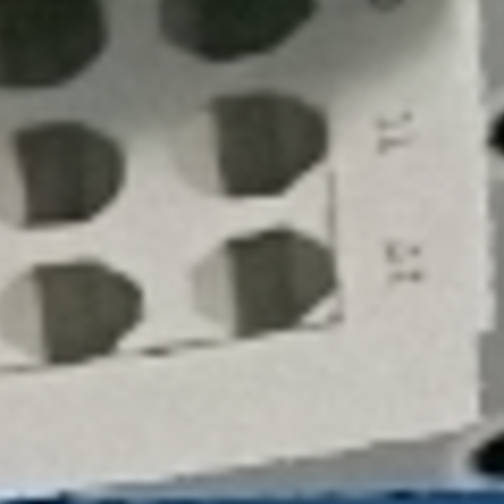

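{"name": "execute_actions", "arguments": {
  "actions": [
    {"rows": [
[-0.472,2.699,1.96,-0.1334,-0.4807,1.4265,1,0.15,1.73,1.03,-0.2643,0.4813,-1.3785,0.93],
[-0.4675,2.699,1.964,-0.1334,-0.4807,1.431,1,0.15,1.73,1.03,-0.2643,0.4813,-1.3785,0.93],
[-0.463,2.699,1.9675,-0.1334,-0.4807,1.435,1,0.15,1.73,1.03,-0.2643,0.4813,-1.3785,0.93],
[-0.459,2.699,1.9705,-0.1334,-0.4807,1.439,1,0.15,1.73,1.03,-0.2643,0.4813,-1.3785,0.93],
[-0.456,2.699,1.973,-0.1334,-0.4807,1.442,1,0.15,1.73,1.03,-0.2643,0.4813,-1.3785,0.93],
[-0.453,2.699,1.9745,-0.1334,-0.4807,1.445,1,0.15,1.73,1.03,-0.2643,0.4813,-1.3785,0.93],
[-0.45,2.699,1.9755,-0.1334,-0.4807,1.447,1,0.15,1.73,1.03,-0.2643,0.4813,-1.3785,0.93],
[-0.447,2.699,1.9755,-0.1334,-0.4807,1.448,1,0.15,1.73,1.03,-0.2643,0.4813,-1.3785,0.93],
[-0.4442,2.699,1.9755,-0.1334,-0.4807,1.448,1,0.15,1.73,1.03,-0.2643,0.4813,-1.3785,0.93],
[-0.4414,2.699,1.9755,-0.1334,-0.4807,1.448,1,0.15,1.73,1.03,-0.2643,0.4813,-1.3785,0.93],
[-0.4387,2.699,1.9755,-0.1334,-0.4807,1.448,1,0.15,1.73,1.03,-0.2643,0.4813,-1.3785,0.93],
[-0.4361,2.699,1.9755,-0.1334,-0.4807,1.448,1,0.15,1.73,1.03,-0.2643,0.4813,-1.3785,0.93],
[-0.4336,2.699,1.9755,-0.1334,-0.4807,1.448,1,0.15,1.73,1.03,-0.2643,0.4813,-1.3785,0.93],
[-0.4312,2.699,1.9755,-0.1334,-0.4807,1.448,1,0.15,1.73,1.03,-0.2643,0.4813,-1.3785,0.93],
[-0.4289,2.699,1.9755,-0.1334,-0.4807,1.448,1,0.15,1.73,1.03,-0.2643,0.4813,-1.3785,0.93]
], "steps": 15}
  ],
  "pictures": false
}}

{"name": "execute_actions", "arguments": {
  "actions": [
    {"rows": [
[-0.4267,2.699,1.9755,-0.1334,-0.4807,1.448,1,0.15,1.73,1.03,-0.2643,0.4813,-1.3785,0.93],
[-0.4246,2.699,1.9755,-0.1334,-0.4807,1.448,1,0.15,1.73,1.03,-0.2643,0.4813,-1.3785,0.93],
[-0.4227,2.699,1.9755,-0.1334,-0.4807,1.448,1,0.15,1.73,1.03,-0.2643,0.4813,-1.3785,0.93],
[-0.4209,2.699,1.9755,-0.1334,-0.4807,1.448,1,0.15,1.73,1.03,-0.2643,0.4813,-1.3785,0.93],
[-0.4192,2.699,1.9755,-0.1334,-0.4807,1.448,1,0.15,1.73,1.03,-0.2643,0.4813,-1.3785,0.93],
[-0.4176,2.699,1.9755,-0.1334,-0.4807,1.448,1,0.15,1.73,1.03,-0.2643,0.4813,-1.3785,0.93],
[-0.4161,2.699,1.9755,-0.1334,-0.4807,1.448,1,0.15,1.73,1.03,-0.2643,0.4813,-1.3785,0.93],
[-0.4148,2.699,1.9755,-0.1334,-0.4807,1.448,1,0.15,1.73,1.03,-0.2643,0.4813,-1.3785,0.93],
[-0.4137,2.699,1.9755,-0.1334,-0.4807,1.448,1,0.15,1.73,1.03,-0.2643,0.4813,-1.3785,0.93],
[-0.413,2.699,1.9755,-0.1334,-0.4807,1.448,1,0.15,1.73,1.03,-0.2643,0.4813,-1.3785,0.93],
[-0.413,2.699,1.9755,-0.1334,-0.4807,1.448,1,0.15,1.73,1.03,-0.2643,0.4813,-1.3785,0.93],
[-0.413,2.699,1.9755,-0.1334,-0.4807,1.448,1,0.15,1.73,1.03,-0.2643,0.4813,-1.3785,0.93],
[-0.413,2.699,1.9755,-0.1334,-0.4807,1.448,0.95,0.15,1.73,1.03,-0.2643,0.4813,-1.3785,0.93],
[-0.413,2.699,1.9755,-0.1334,-0.4807,1.448,0.91,0.15,1.73,1.03,-0.2643,0.4813,-1.3785,0.93],
[-0.413,2.699,1.9755,-0.1334,-0.4807,1.448,0.88,0.15,1.73,1.03,-0.2643,0.4813,-1.3785,0.93]
], "steps": 15}
  ],
  "pictures": false
}}

{"name": "execute_actions", "arguments": {
  "actions": [
    {"rows": [
[-0.413,2.699,1.9755,-0.1334,-0.4807,1.448,0.855,0.15,1.73,1.03,-0.2643,0.4813,-1.3785,0.93],
[-0.413,2.699,1.9755,-0.1334,-0.4807,1.448,0.835,0.15,1.73,1.03,-0.2643,0.4813,-1.3785,0.93],
[-0.413,2.699,1.9755,-0.1334,-0.4807,1.448,0.815,0.15,1.73,1.03,-0.2643,0.4813,-1.3785,0.93],
[-0.413,2.699,1.9755,-0.1334,-0.4807,1.448,0.8,0.15,1.73,1.03,-0.2643,0.4813,-1.3785,0.93],
[-0.413,2.699,1.9755,-0.1334,-0.4807,1.448,0.787,0.15,1.73,1.03,-0.2643,0.4813,-1.3785,0.93],
[-0.413,2.699,1.9755,-0.1334,-0.4807,1.448,0.775,0.15,1.73,1.03,-0.2643,0.4813,-1.3785,0.93],
[-0.413,2.699,1.9755,-0.1334,-0.4807,1.448,0.764,0.15,1.73,1.03,-0.2643,0.4813,-1.3785,0.93],
[-0.413,2.699,1.9755,-0.1334,-0.4807,1.448,0.754,0.15,1.73,1.03,-0.2643,0.4813,-1.3785,0.93],
[-0.413,2.699,1.9755,-0.1334,-0.4807,1.448,0.744,0.15,1.73,1.03,-0.2643,0.4813,-1.3785,0.93],
[-0.413,2.699,1.9755,-0.1334,-0.4807,1.448,0.734,0.15,1.73,1.03,-0.2643,0.4813,-1.3785,0.93],
[-0.413,2.699,1.9755,-0.1334,-0.4807,1.448,0.724,0.15,1.73,1.03,-0.2643,0.4813,-1.3785,0.93],
[-0.413,2.699,1.9755,-0.1334,-0.4807,1.448,0.714,0.15,1.73,1.03,-0.2643,0.4813,-1.3785,0.93],
[-0.413,2.699,1.9755,-0.1334,-0.4807,1.448,0.705,0.15,1.73,1.03,-0.2643,0.4813,-1.3785,0.93]
], "steps": 15}
  ],
  "pictures": true
}}

Scene clock: 687.20 s of 13200.00 s.
left_arm: end_effector_position=(+0.3846, +0.0537, +0.0404) grip_measured=+1.000 end_effector_quat_wxyz=(+0.127, +0.696, +0.699, -0.107) | right_arm: end_effector_position=(+0.3576, -0.2247, +0.1360) grip_measured=+0.927 end_effector_quat_wxyz=(-0.005, -0.665, +0.740, +0.100)
Joint positions: left_arm=[-0.422  2.704  1.956 -0.142 -0.488  1.442  0.094] | right_arm=[ 0.147  1.751  1.053 -0.26   0.491 -1.385  0.091]
Joint velocities: left_arm=[ 0.071 -0.022 -0.007 -0.022  0.007 -0.095  0.   ] | right_arm=[-0.002 -0.002 -0.002 -0.022  0.051  0.022 -0.001]
Motor temperatures (°C, as the motors report them): left_arm=[42 35 23 23 23 23] | right_arm=[32 37 25 20 24 23]
Steps of this call (steps 1 to 90: nothing new was sent; then 117.00 s passed at rest; steps 91 to 105: all 15 steps of this action). Readings (joint positions):
91: left_arm=[-0.445 2.704 1.936 -0.146 -0.487 1.428] | right_arm=[0.147 1.751 1.053 -0.260 0.491 -1.385]
92: left_arm=[-0.445 2.704 1.936 -0.146 -0.487 1.428] | right_arm=[0.147 1.751 1.053 -0.260 0.491 -1.385]
94: left_arm=[-0.445 2.704 1.940 -0.146 -0.487 1.430] | right_arm=[0.147 1.751 1.053 -0.260 0.491 -1.385]
98: left_arm=[-0.444 2.704 1.952 -0.145 -0.487 1.436] | right_arm=[0.147 1.751 1.053 -0.260 0.491 -1.385]
105: the state above

Scene clock: 687.70 s of 13200.00 s.
left_arm: end_effector_position=(+0.3848, +0.0638, +0.0315) grip_measured=+0.897 end_effector_quat_wxyz=(+0.119, +0.692, +0.704, -0.105) | right_arm: end_effector_position=(+0.3576, -0.2247, +0.1360) grip_measured=+0.927 end_effector_quat_wxyz=(-0.005, -0.665, +0.740, +0.100)
Joint positions: left_arm=[-0.401  2.704  1.956 -0.142 -0.489  1.443  0.089] | right_arm=[ 0.147  1.751  1.053 -0.26   0.491 -1.385  0.091]
Joint velocities: left_arm=[ 0.012  0.002 -0.007  0.022 -0.022 -0.022 -0.029] | right_arm=[ 0.007  0.002 -0.007 -0.051  0.007 -0.007  0.001]
Motor temperatures (°C, as the motors report them): left_arm=[42 35 23 23 23 23] | right_arm=[32 37 25 20 24 23]
Steps of this call (steps 1 to 15: all 15 steps of this action). Readings (joint positions):
1: left_arm=[-0.419 2.704 1.956 -0.142 -0.488 1.442] | right_arm=[0.147 1.751 1.053 -0.260 0.491 -1.385]
2: left_arm=[-0.415 2.704 1.956 -0.142 -0.488 1.442] | right_arm=[0.147 1.751 1.053 -0.260 0.491 -1.385]
4: left_arm=[-0.409 2.704 1.956 -0.142 -0.488 1.443] | right_arm=[0.147 1.751 1.053 -0.260 0.491 -1.385]
8: left_arm=[-0.403 2.704 1.956 -0.142 -0.489 1.443] | right_arm=[0.147 1.751 1.053 -0.260 0.491 -1.385]
15: the state above

Scene clock: 688.20 s of 13200.00 s.
left_arm: end_effector_position=(+0.3848, +0.0638, +0.0315) grip_measured=+0.737 end_effector_quat_wxyz=(+0.119, +0.692, +0.704, -0.105) | right_arm: end_effector_position=(+0.3576, -0.2247, +0.1360) grip_measured=+0.927 end_effector_quat_wxyz=(-0.005, -0.665, +0.740, +0.100)
Joint positions: left_arm=[-0.401  2.704  1.956 -0.142 -0.489  1.443  0.082] | right_arm=[ 0.147  1.751  1.053 -0.26   0.491 -1.385  0.091]
Joint velocities: left_arm=[ 0.002 -0.002 -0.002  0.051 -0.022  0.007  0.001] | right_arm=[ 0.017 -0.007  0.012  0.051 -0.066 -0.037 -0.   ]
Motor temperatures (°C, as the motors report them): left_arm=[42 35 23 23 23 23] | right_arm=[32 37 25 20 24 23]
Steps of this call (steps 1 to 15: all 15 steps of this action). Readings (joint positions):
1: left_arm=[-0.401 2.704 1.956 -0.142 -0.489 1.443] | right_arm=[0.147 1.751 1.053 -0.260 0.491 -1.385]
2: left_arm=[-0.401 2.704 1.956 -0.142 -0.489 1.443] | right_arm=[0.147 1.751 1.053 -0.260 0.491 -1.385]
4: left_arm=[-0.401 2.704 1.956 -0.142 -0.489 1.443] | right_arm=[0.147 1.751 1.053 -0.260 0.491 -1.385]
8: left_arm=[-0.401 2.704 1.956 -0.142 -0.489 1.443] | right_arm=[0.147 1.751 1.053 -0.260 0.491 -1.385]
15: the state above

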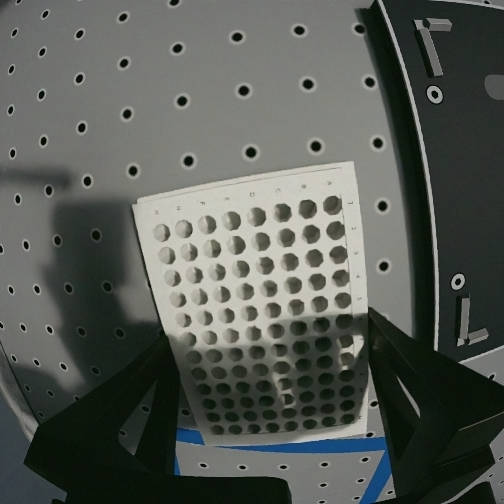

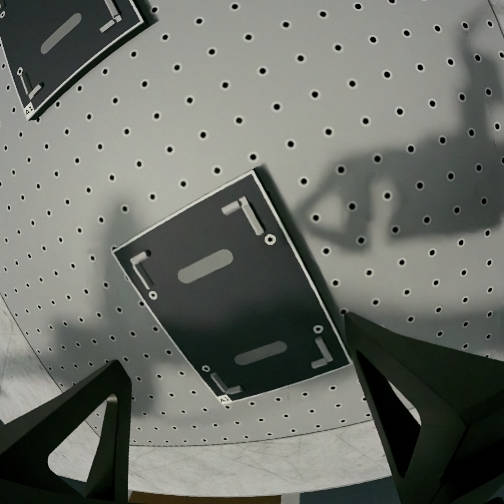

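{"name": "execute_actions", "arguments": {
  "actions": []
}}

Scene clock: 734.77 s of 13200.00 s.
left_arm: end_effector_position=(+0.3848, +0.0638, +0.0315) grip_measured=+0.737 end_effector_quat_wxyz=(+0.119, +0.692, +0.704, -0.105) | right_arm: end_effector_position=(+0.3576, -0.2247, +0.1360) grip_measured=+0.927 end_effector_quat_wxyz=(-0.005, -0.665, +0.740, +0.100)
Joint positions: left_arm=[-0.401  2.704  1.956 -0.142 -0.489  1.443  0.082] | right_arm=[ 0.147  1.751  1.053 -0.26   0.491 -1.385  0.091]
Joint velocities: left_arm=[ 0.007 -0.002  0.002 -0.022 -0.007  0.051  0.   ] | right_arm=[ 0.002  0.002 -0.012  0.051  0.037 -0.037 -0.001]
Motor temperatures (°C, as the motors report them): left_arm=[40 36 23 23 23 23] | right_arm=[31 38 24 20 24 23]
Steps of this call (steps 1 to 15: the robot went on to your last target; steps 16 to 90: nothing new was sent; then 43.57 s passed at rest). Readings (joint positions):
1: left_arm=[-0.401 2.704 1.956 -0.142 -0.489 1.443] | right_arm=[0.147 1.751 1.053 -0.260 0.491 -1.385]
2: left_arm=[-0.401 2.704 1.956 -0.142 -0.489 1.443] | right_arm=[0.147 1.751 1.053 -0.260 0.491 -1.385]
4: left_arm=[-0.401 2.704 1.956 -0.142 -0.489 1.443] | right_arm=[0.147 1.751 1.053 -0.260 0.491 -1.385]
8: left_arm=[-0.401 2.704 1.956 -0.142 -0.489 1.443] | right_arm=[0.147 1.751 1.053 -0.260 0.491 -1.385]
90: the state above
All arms were judged still, so your last target was given up. Only a new action makes them travel on or press farther. Fingers that are still opening or closing keep moving.

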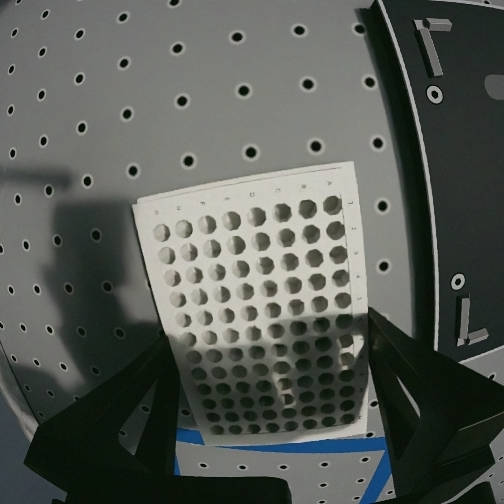

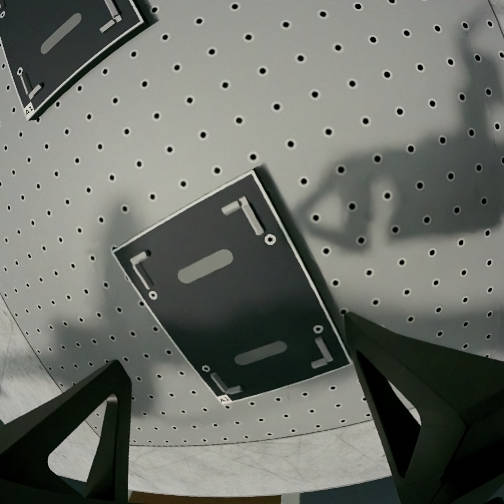

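{"name": "zoom_image", "arguments": {
  "camera": "cam_left_wrist",
  "region": [120, 150, 260, 290]
}}

{"name": "zoom_image", "arguments": {
  "camera": "cam_left_wrist",
  "region": [260, 150, 400, 290]
}}

{"name": "zoom_image", "arguments": {
  "camera": "cam_left_wrist",
  "region": [140, 310, 280, 450]
}}

{"name": "zoom_image", "arguments": {
  "camera": "cam_left_wrist",
  "region": [270, 300, 410, 440]
}}

Region (120, 150, 260, 290) of cam_left_wrist's 504x504 image, scaled by 3.600, with more detail than that image has.

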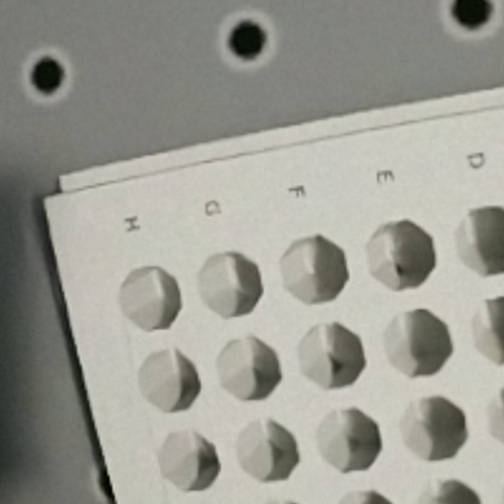

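Region (260, 150, 400, 290) of cam_left_wrist's 504x504 image, scaled by 3.600, with more detail than that image has.

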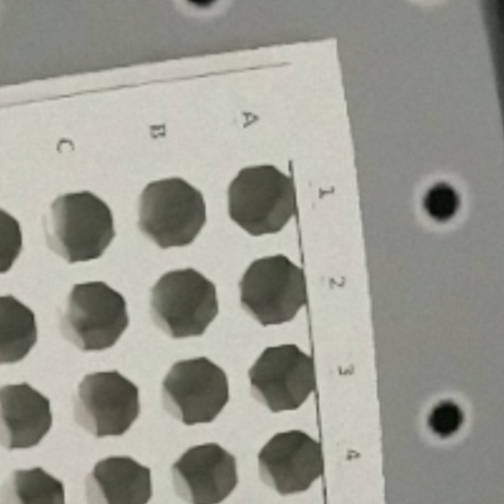

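Region (140, 310, 280, 450) of cam_left_wrist's 504x504 image, scaled by 3.600, with more detail than that image has.

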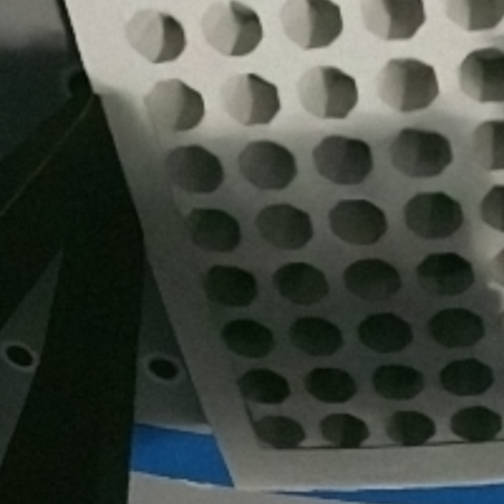

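Region (270, 300, 410, 440) of cam_left_wrist's 504x504 image, scaled by 3.600, with more detail than that image has.

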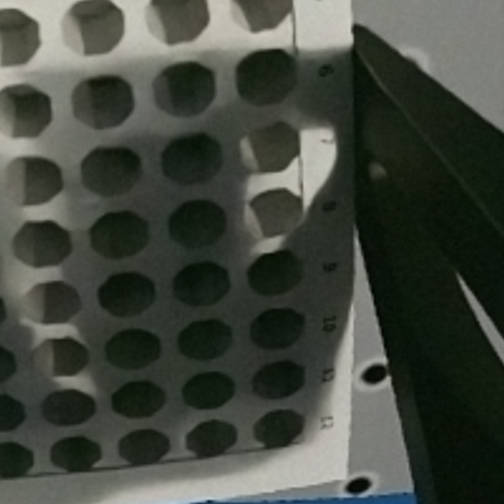

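{"name": "execute_actions", "arguments": {
  "actions": [
    {"rows": [
[-0.413,2.692,1.965,-0.142,-0.478,1.448,0.70,0.15,1.73,1.03,-0.2643,0.4813,-1.3785,0.93],
[-0.413,2.6828,1.953,-0.150,-0.475,1.448,0.697,0.15,1.73,1.03,-0.2643,0.4813,-1.3785,0.93],
[-0.413,2.6789,1.942,-0.157,-0.472,1.448,0.697,0.15,1.73,1.03,-0.2643,0.4813,-1.3785,0.93],
[-0.413,2.6737,1.932,-0.1633,-0.469,1.448,0.697,0.15,1.73,1.03,-0.2643,0.4813,-1.3785,0.93],
[-0.413,2.6671,1.9245,-0.1643,-0.466,1.448,0.697,0.15,1.73,1.03,-0.2643,0.4813,-1.3785,0.93],
[-0.413,2.6593,1.9169,-0.1654,-0.4647,1.4487,0.697,0.15,1.73,1.03,-0.2643,0.4813,-1.3785,0.93],
[-0.413,2.6504,1.9095,-0.1666,-0.4639,1.4506,0.697,0.15,1.73,1.03,-0.2643,0.4813,-1.3785,0.93],
[-0.4125,2.6404,1.9013,-0.1679,-0.4625,1.4537,0.697,0.15,1.73,1.03,-0.2643,0.4813,-1.3785,0.93],
[-0.4112,2.6295,1.8922,-0.1694,-0.4606,1.4579,0.697,0.15,1.73,1.03,-0.2643,0.4813,-1.3785,0.93],
[-0.4091,2.6176,1.8825,-0.1709,-0.4583,1.4632,0.697,0.15,1.73,1.03,-0.2643,0.4813,-1.3785,0.93],
[-0.4062,2.6051,1.8721,-0.1726,-0.4555,1.4695,0.697,0.15,1.73,1.03,-0.2643,0.4813,-1.3785,0.93],
[-0.4025,2.5918,1.8611,-0.1743,-0.4524,1.4767,0.697,0.15,1.73,1.03,-0.2643,0.4813,-1.3785,0.93],
[-0.3982,2.5779,1.8496,-0.1761,-0.4488,1.4847,0.697,0.15,1.73,1.03,-0.2643,0.4813,-1.3785,0.93],
[-0.3932,2.5634,1.8376,-0.1779,-0.4449,1.4935,0.697,0.15,1.73,1.03,-0.2643,0.4813,-1.3785,0.93],
[-0.3877,2.5486,1.8253,-0.1797,-0.4407,1.5030,0.697,0.15,1.73,1.03,-0.2643,0.4813,-1.3785,0.93]
], "steps": 15}
  ],
  "pictures": false
}}

{"name": "execute_actions", "arguments": {
  "actions": [
    {"rows": [
[-0.3816,2.5334,1.8128,-0.1816,-0.4363,1.5131,0.697,0.15,1.73,1.03,-0.2643,0.4813,-1.3785,0.93],
[-0.3751,2.5179,1.8000,-0.1836,-0.4316,1.5238,0.697,0.15,1.73,1.03,-0.2643,0.4813,-1.3785,0.93],
[-0.3681,2.5022,1.7870,-0.1855,-0.4266,1.5350,0.697,0.15,1.73,1.03,-0.2643,0.4813,-1.3785,0.93],
[-0.3607,2.4865,1.7740,-0.1874,-0.4215,1.5466,0.697,0.15,1.73,1.03,-0.2643,0.4813,-1.3785,0.93],
[-0.3530,2.4708,1.7610,-0.1894,-0.4162,1.5586,0.697,0.15,1.73,1.03,-0.2643,0.4813,-1.3785,0.93],
[-0.3450,2.4551,1.7480,-0.1913,-0.4108,1.5708,0.697,0.15,1.73,1.03,-0.2643,0.4813,-1.3785,0.93],
[-0.3368,2.4396,1.7352,-0.1931,-0.4053,1.5833,0.697,0.15,1.73,1.03,-0.2643,0.4813,-1.3785,0.93],
[-0.3283,2.4244,1.7227,-0.1949,-0.3998,1.5958,0.697,0.15,1.73,1.03,-0.2643,0.4813,-1.3785,0.93],
[-0.3198,2.4096,1.7104,-0.1967,-0.3942,1.6085,0.697,0.15,1.73,1.03,-0.2643,0.4813,-1.3785,0.93],
[-0.3111,2.3951,1.6984,-0.1984,-0.3886,1.6212,0.697,0.15,1.73,1.03,-0.2643,0.4813,-1.3785,0.93],
[-0.3024,2.3812,1.6869,-0.2001,-0.3831,1.6337,0.697,0.15,1.73,1.03,-0.2643,0.4813,-1.3785,0.93],
[-0.2936,2.3679,1.6759,-0.2016,-0.3776,1.6462,0.697,0.15,1.73,1.03,-0.2643,0.4813,-1.3785,0.93],
[-0.2849,2.3554,1.6655,-0.2031,-0.3722,1.6584,0.697,0.15,1.73,1.03,-0.2643,0.4813,-1.3785,0.93],
[-0.2764,2.3435,1.6558,-0.2044,-0.3669,1.6704,0.697,0.15,1.73,1.03,-0.2643,0.4813,-1.3785,0.93],
[-0.2679,2.3326,1.6467,-0.2056,-0.3618,1.6820,0.697,0.15,1.73,1.03,-0.2643,0.4813,-1.3785,0.93]
], "steps": 15}
  ],
  "pictures": false
}}

{"name": "execute_actions", "arguments": {
  "actions": [
    {"rows": [
[-0.2597,2.3226,1.6385,-0.2067,-0.3568,1.6932,0.697,0.15,1.73,1.03,-0.2643,0.4813,-1.3785,0.93],
[-0.2517,2.3137,1.6311,-0.2077,-0.3521,1.7039,0.697,0.15,1.73,1.03,-0.2643,0.4813,-1.3785,0.93],
[-0.2440,2.3059,1.6246,-0.2085,-0.3477,1.7140,0.697,0.15,1.73,1.03,-0.2643,0.4813,-1.3785,0.93],
[-0.2366,2.2993,1.6192,-0.2091,-0.3435,1.7235,0.697,0.15,1.73,1.03,-0.2643,0.4813,-1.3785,0.93],
[-0.2296,2.2941,1.6148,-0.2096,-0.3396,1.7323,0.697,0.15,1.73,1.03,-0.2643,0.4813,-1.3785,0.93],
[-0.2231,2.2902,1.6116,-0.2099,-0.3360,1.7403,0.697,0.15,1.73,1.03,-0.2643,0.4813,-1.3785,0.93],
[-0.2170,2.2878,1.6097,-0.210,-0.3329,1.7475,0.697,0.15,1.73,1.03,-0.2643,0.4813,-1.3785,0.93],
[-0.2115,2.287,1.609,-0.210,-0.3301,1.7538,0.697,0.15,1.73,1.03,-0.2643,0.4813,-1.3785,0.93],
[-0.2065,2.287,1.609,-0.210,-0.3278,1.7591,0.697,0.15,1.73,1.03,-0.2643,0.4813,-1.3785,0.93],
[-0.2022,2.287,1.609,-0.210,-0.3259,1.7633,0.697,0.15,1.73,1.03,-0.2643,0.4813,-1.3785,0.93],
[-0.1985,2.287,1.609,-0.210,-0.3245,1.7664,0.697,0.15,1.73,1.03,-0.2643,0.4813,-1.3785,0.93],
[-0.1956,2.287,1.609,-0.210,-0.3237,1.7683,0.697,0.15,1.73,1.03,-0.2643,0.4813,-1.3785,0.93],
[-0.1935,2.287,1.609,-0.210,-0.3234,1.769,0.697,0.15,1.73,1.03,-0.2643,0.4813,-1.3785,0.93],
[-0.1922,2.287,1.609,-0.210,-0.3234,1.769,0.697,0.15,1.73,1.03,-0.2643,0.4813,-1.3785,0.93],
[-0.1917,2.287,1.609,-0.210,-0.3234,1.769,0.697,0.15,1.73,1.03,-0.2643,0.4813,-1.3785,0.93]
], "steps": 15}
  ],
  "pictures": false
}}

Scene clock: 855.27 s of 13200.00 s.
left_arm: end_effector_position=(+0.3878, +0.0857, +0.0465) grip_measured=+0.737 end_effector_quat_wxyz=(+0.116, +0.703, +0.693, -0.112) | right_arm: end_effector_position=(+0.3576, -0.2247, +0.1360) grip_measured=+0.927 end_effector_quat_wxyz=(-0.005, -0.665, +0.740, +0.100)
Joint positions: left_arm=[-0.389  2.602  1.856 -0.16  -0.474  1.472  0.082] | right_arm=[ 0.147  1.751  1.053 -0.26   0.491 -1.385  0.091]
Joint velocities: left_arm=[ 0.115 -0.427 -0.33  -0.037  0.139  0.11   0.001] | right_arm=[-0.007 -0.007 -0.007 -0.037 -0.022  0.051  0.   ]
Motor temperatures (°C, as the motors report them): left_arm=[42 36 23 23 23 23] | right_arm=[30 38 24 20 24 23]
Steps of this call (steps 1 to 90: nothing new was sent; then 117.00 s passed at rest; steps 91 to 105: all 15 steps of this action). Readings (joint positions):
91: left_arm=[-0.401 2.704 1.956 -0.142 -0.489 1.443] | right_arm=[0.147 1.751 1.053 -0.260 0.491 -1.385]
92: left_arm=[-0.401 2.704 1.956 -0.142 -0.489 1.443] | right_arm=[0.147 1.751 1.053 -0.260 0.491 -1.385]
94: left_arm=[-0.401 2.703 1.955 -0.142 -0.489 1.443] | right_arm=[0.147 1.751 1.053 -0.260 0.491 -1.385]
98: left_arm=[-0.401 2.683 1.927 -0.147 -0.488 1.445] | right_arm=[0.147 1.751 1.053 -0.260 0.491 -1.385]
105: the state above

Scene clock: 855.77 s of 13200.00 s.
left_arm: end_effector_position=(+0.4095, +0.1753, +0.0539) grip_measured=+0.737 end_effector_quat_wxyz=(+0.114, +0.722, +0.674, -0.106) | right_arm: end_effector_position=(+0.3576, -0.2247, +0.1360) grip_measured=+0.927 end_effector_quat_wxyz=(-0.005, -0.665, +0.740, +0.100)
Joint positions: left_arm=[-0.27   2.37   1.68  -0.177 -0.409  1.627  0.082] | right_arm=[ 0.147  1.751  1.053 -0.26   0.491 -1.385  0.091]
Joint velocities: left_arm=[ 0.242 -0.339 -0.276 -0.066  0.095  0.271 -0.001] | right_arm=[ 0.002 -0.027 -0.022 -0.037 -0.037 -0.037 -0.   ]
Motor temperatures (°C, as the motors report them): left_arm=[42 36 23 23 23 23] | right_arm=[30 38 24 20 24 23]
Steps of this call (steps 1 to 15: all 15 steps of this action). Readings (joint positions):
1: left_arm=[-0.385 2.586 1.845 -0.161 -0.470 1.479] | right_arm=[0.147 1.751 1.053 -0.260 0.491 -1.385]
2: left_arm=[-0.379 2.569 1.833 -0.162 -0.467 1.486] | right_arm=[0.147 1.751 1.053 -0.260 0.491 -1.385]
4: left_arm=[-0.366 2.536 1.809 -0.164 -0.459 1.504] | right_arm=[0.147 1.751 1.053 -0.260 0.491 -1.385]
8: left_arm=[-0.332 2.469 1.761 -0.167 -0.443 1.545] | right_arm=[0.147 1.751 1.053 -0.260 0.491 -1.385]
15: the state above

Scene clock: 856.27 s of 13200.00 s.
left_arm: end_effector_position=(+0.4046, +0.2198, +0.0404) grip_measured=+0.737 end_effector_quat_wxyz=(+0.107, +0.744, +0.650, -0.111) | right_arm: end_effector_position=(+0.3576, -0.2247, +0.1360) grip_measured=+0.927 end_effector_quat_wxyz=(-0.005, -0.665, +0.740, +0.100)
Joint positions: left_arm=[-0.181  2.306  1.626 -0.187 -0.355  1.752  0.082] | right_arm=[ 0.147  1.751  1.053 -0.26   0.491 -1.385  0.091]
Joint velocities: left_arm=[ 0.042 -0.017 -0.007  0.007  0.066  0.095  0.   ] | right_arm=[-0.007  0.012 -0.012  0.007 -0.066 -0.007 -0.001]
Motor temperatures (°C, as the motors report them): left_arm=[42 36 23 23 23 23] | right_arm=[30 38 24 20 24 23]
Steps of this call (steps 1 to 15: all 15 steps of this action). Readings (joint positions):
1: left_arm=[-0.261 2.359 1.671 -0.178 -0.403 1.639] | right_arm=[0.147 1.751 1.053 -0.260 0.491 -1.385]
2: left_arm=[-0.253 2.348 1.662 -0.180 -0.399 1.651] | right_arm=[0.147 1.751 1.053 -0.260 0.491 -1.385]
4: left_arm=[-0.238 2.331 1.647 -0.182 -0.389 1.673] | right_arm=[0.147 1.751 1.053 -0.260 0.491 -1.385]
8: left_arm=[-0.210 2.309 1.630 -0.186 -0.372 1.712] | right_arm=[0.147 1.751 1.053 -0.260 0.491 -1.385]
15: the state above


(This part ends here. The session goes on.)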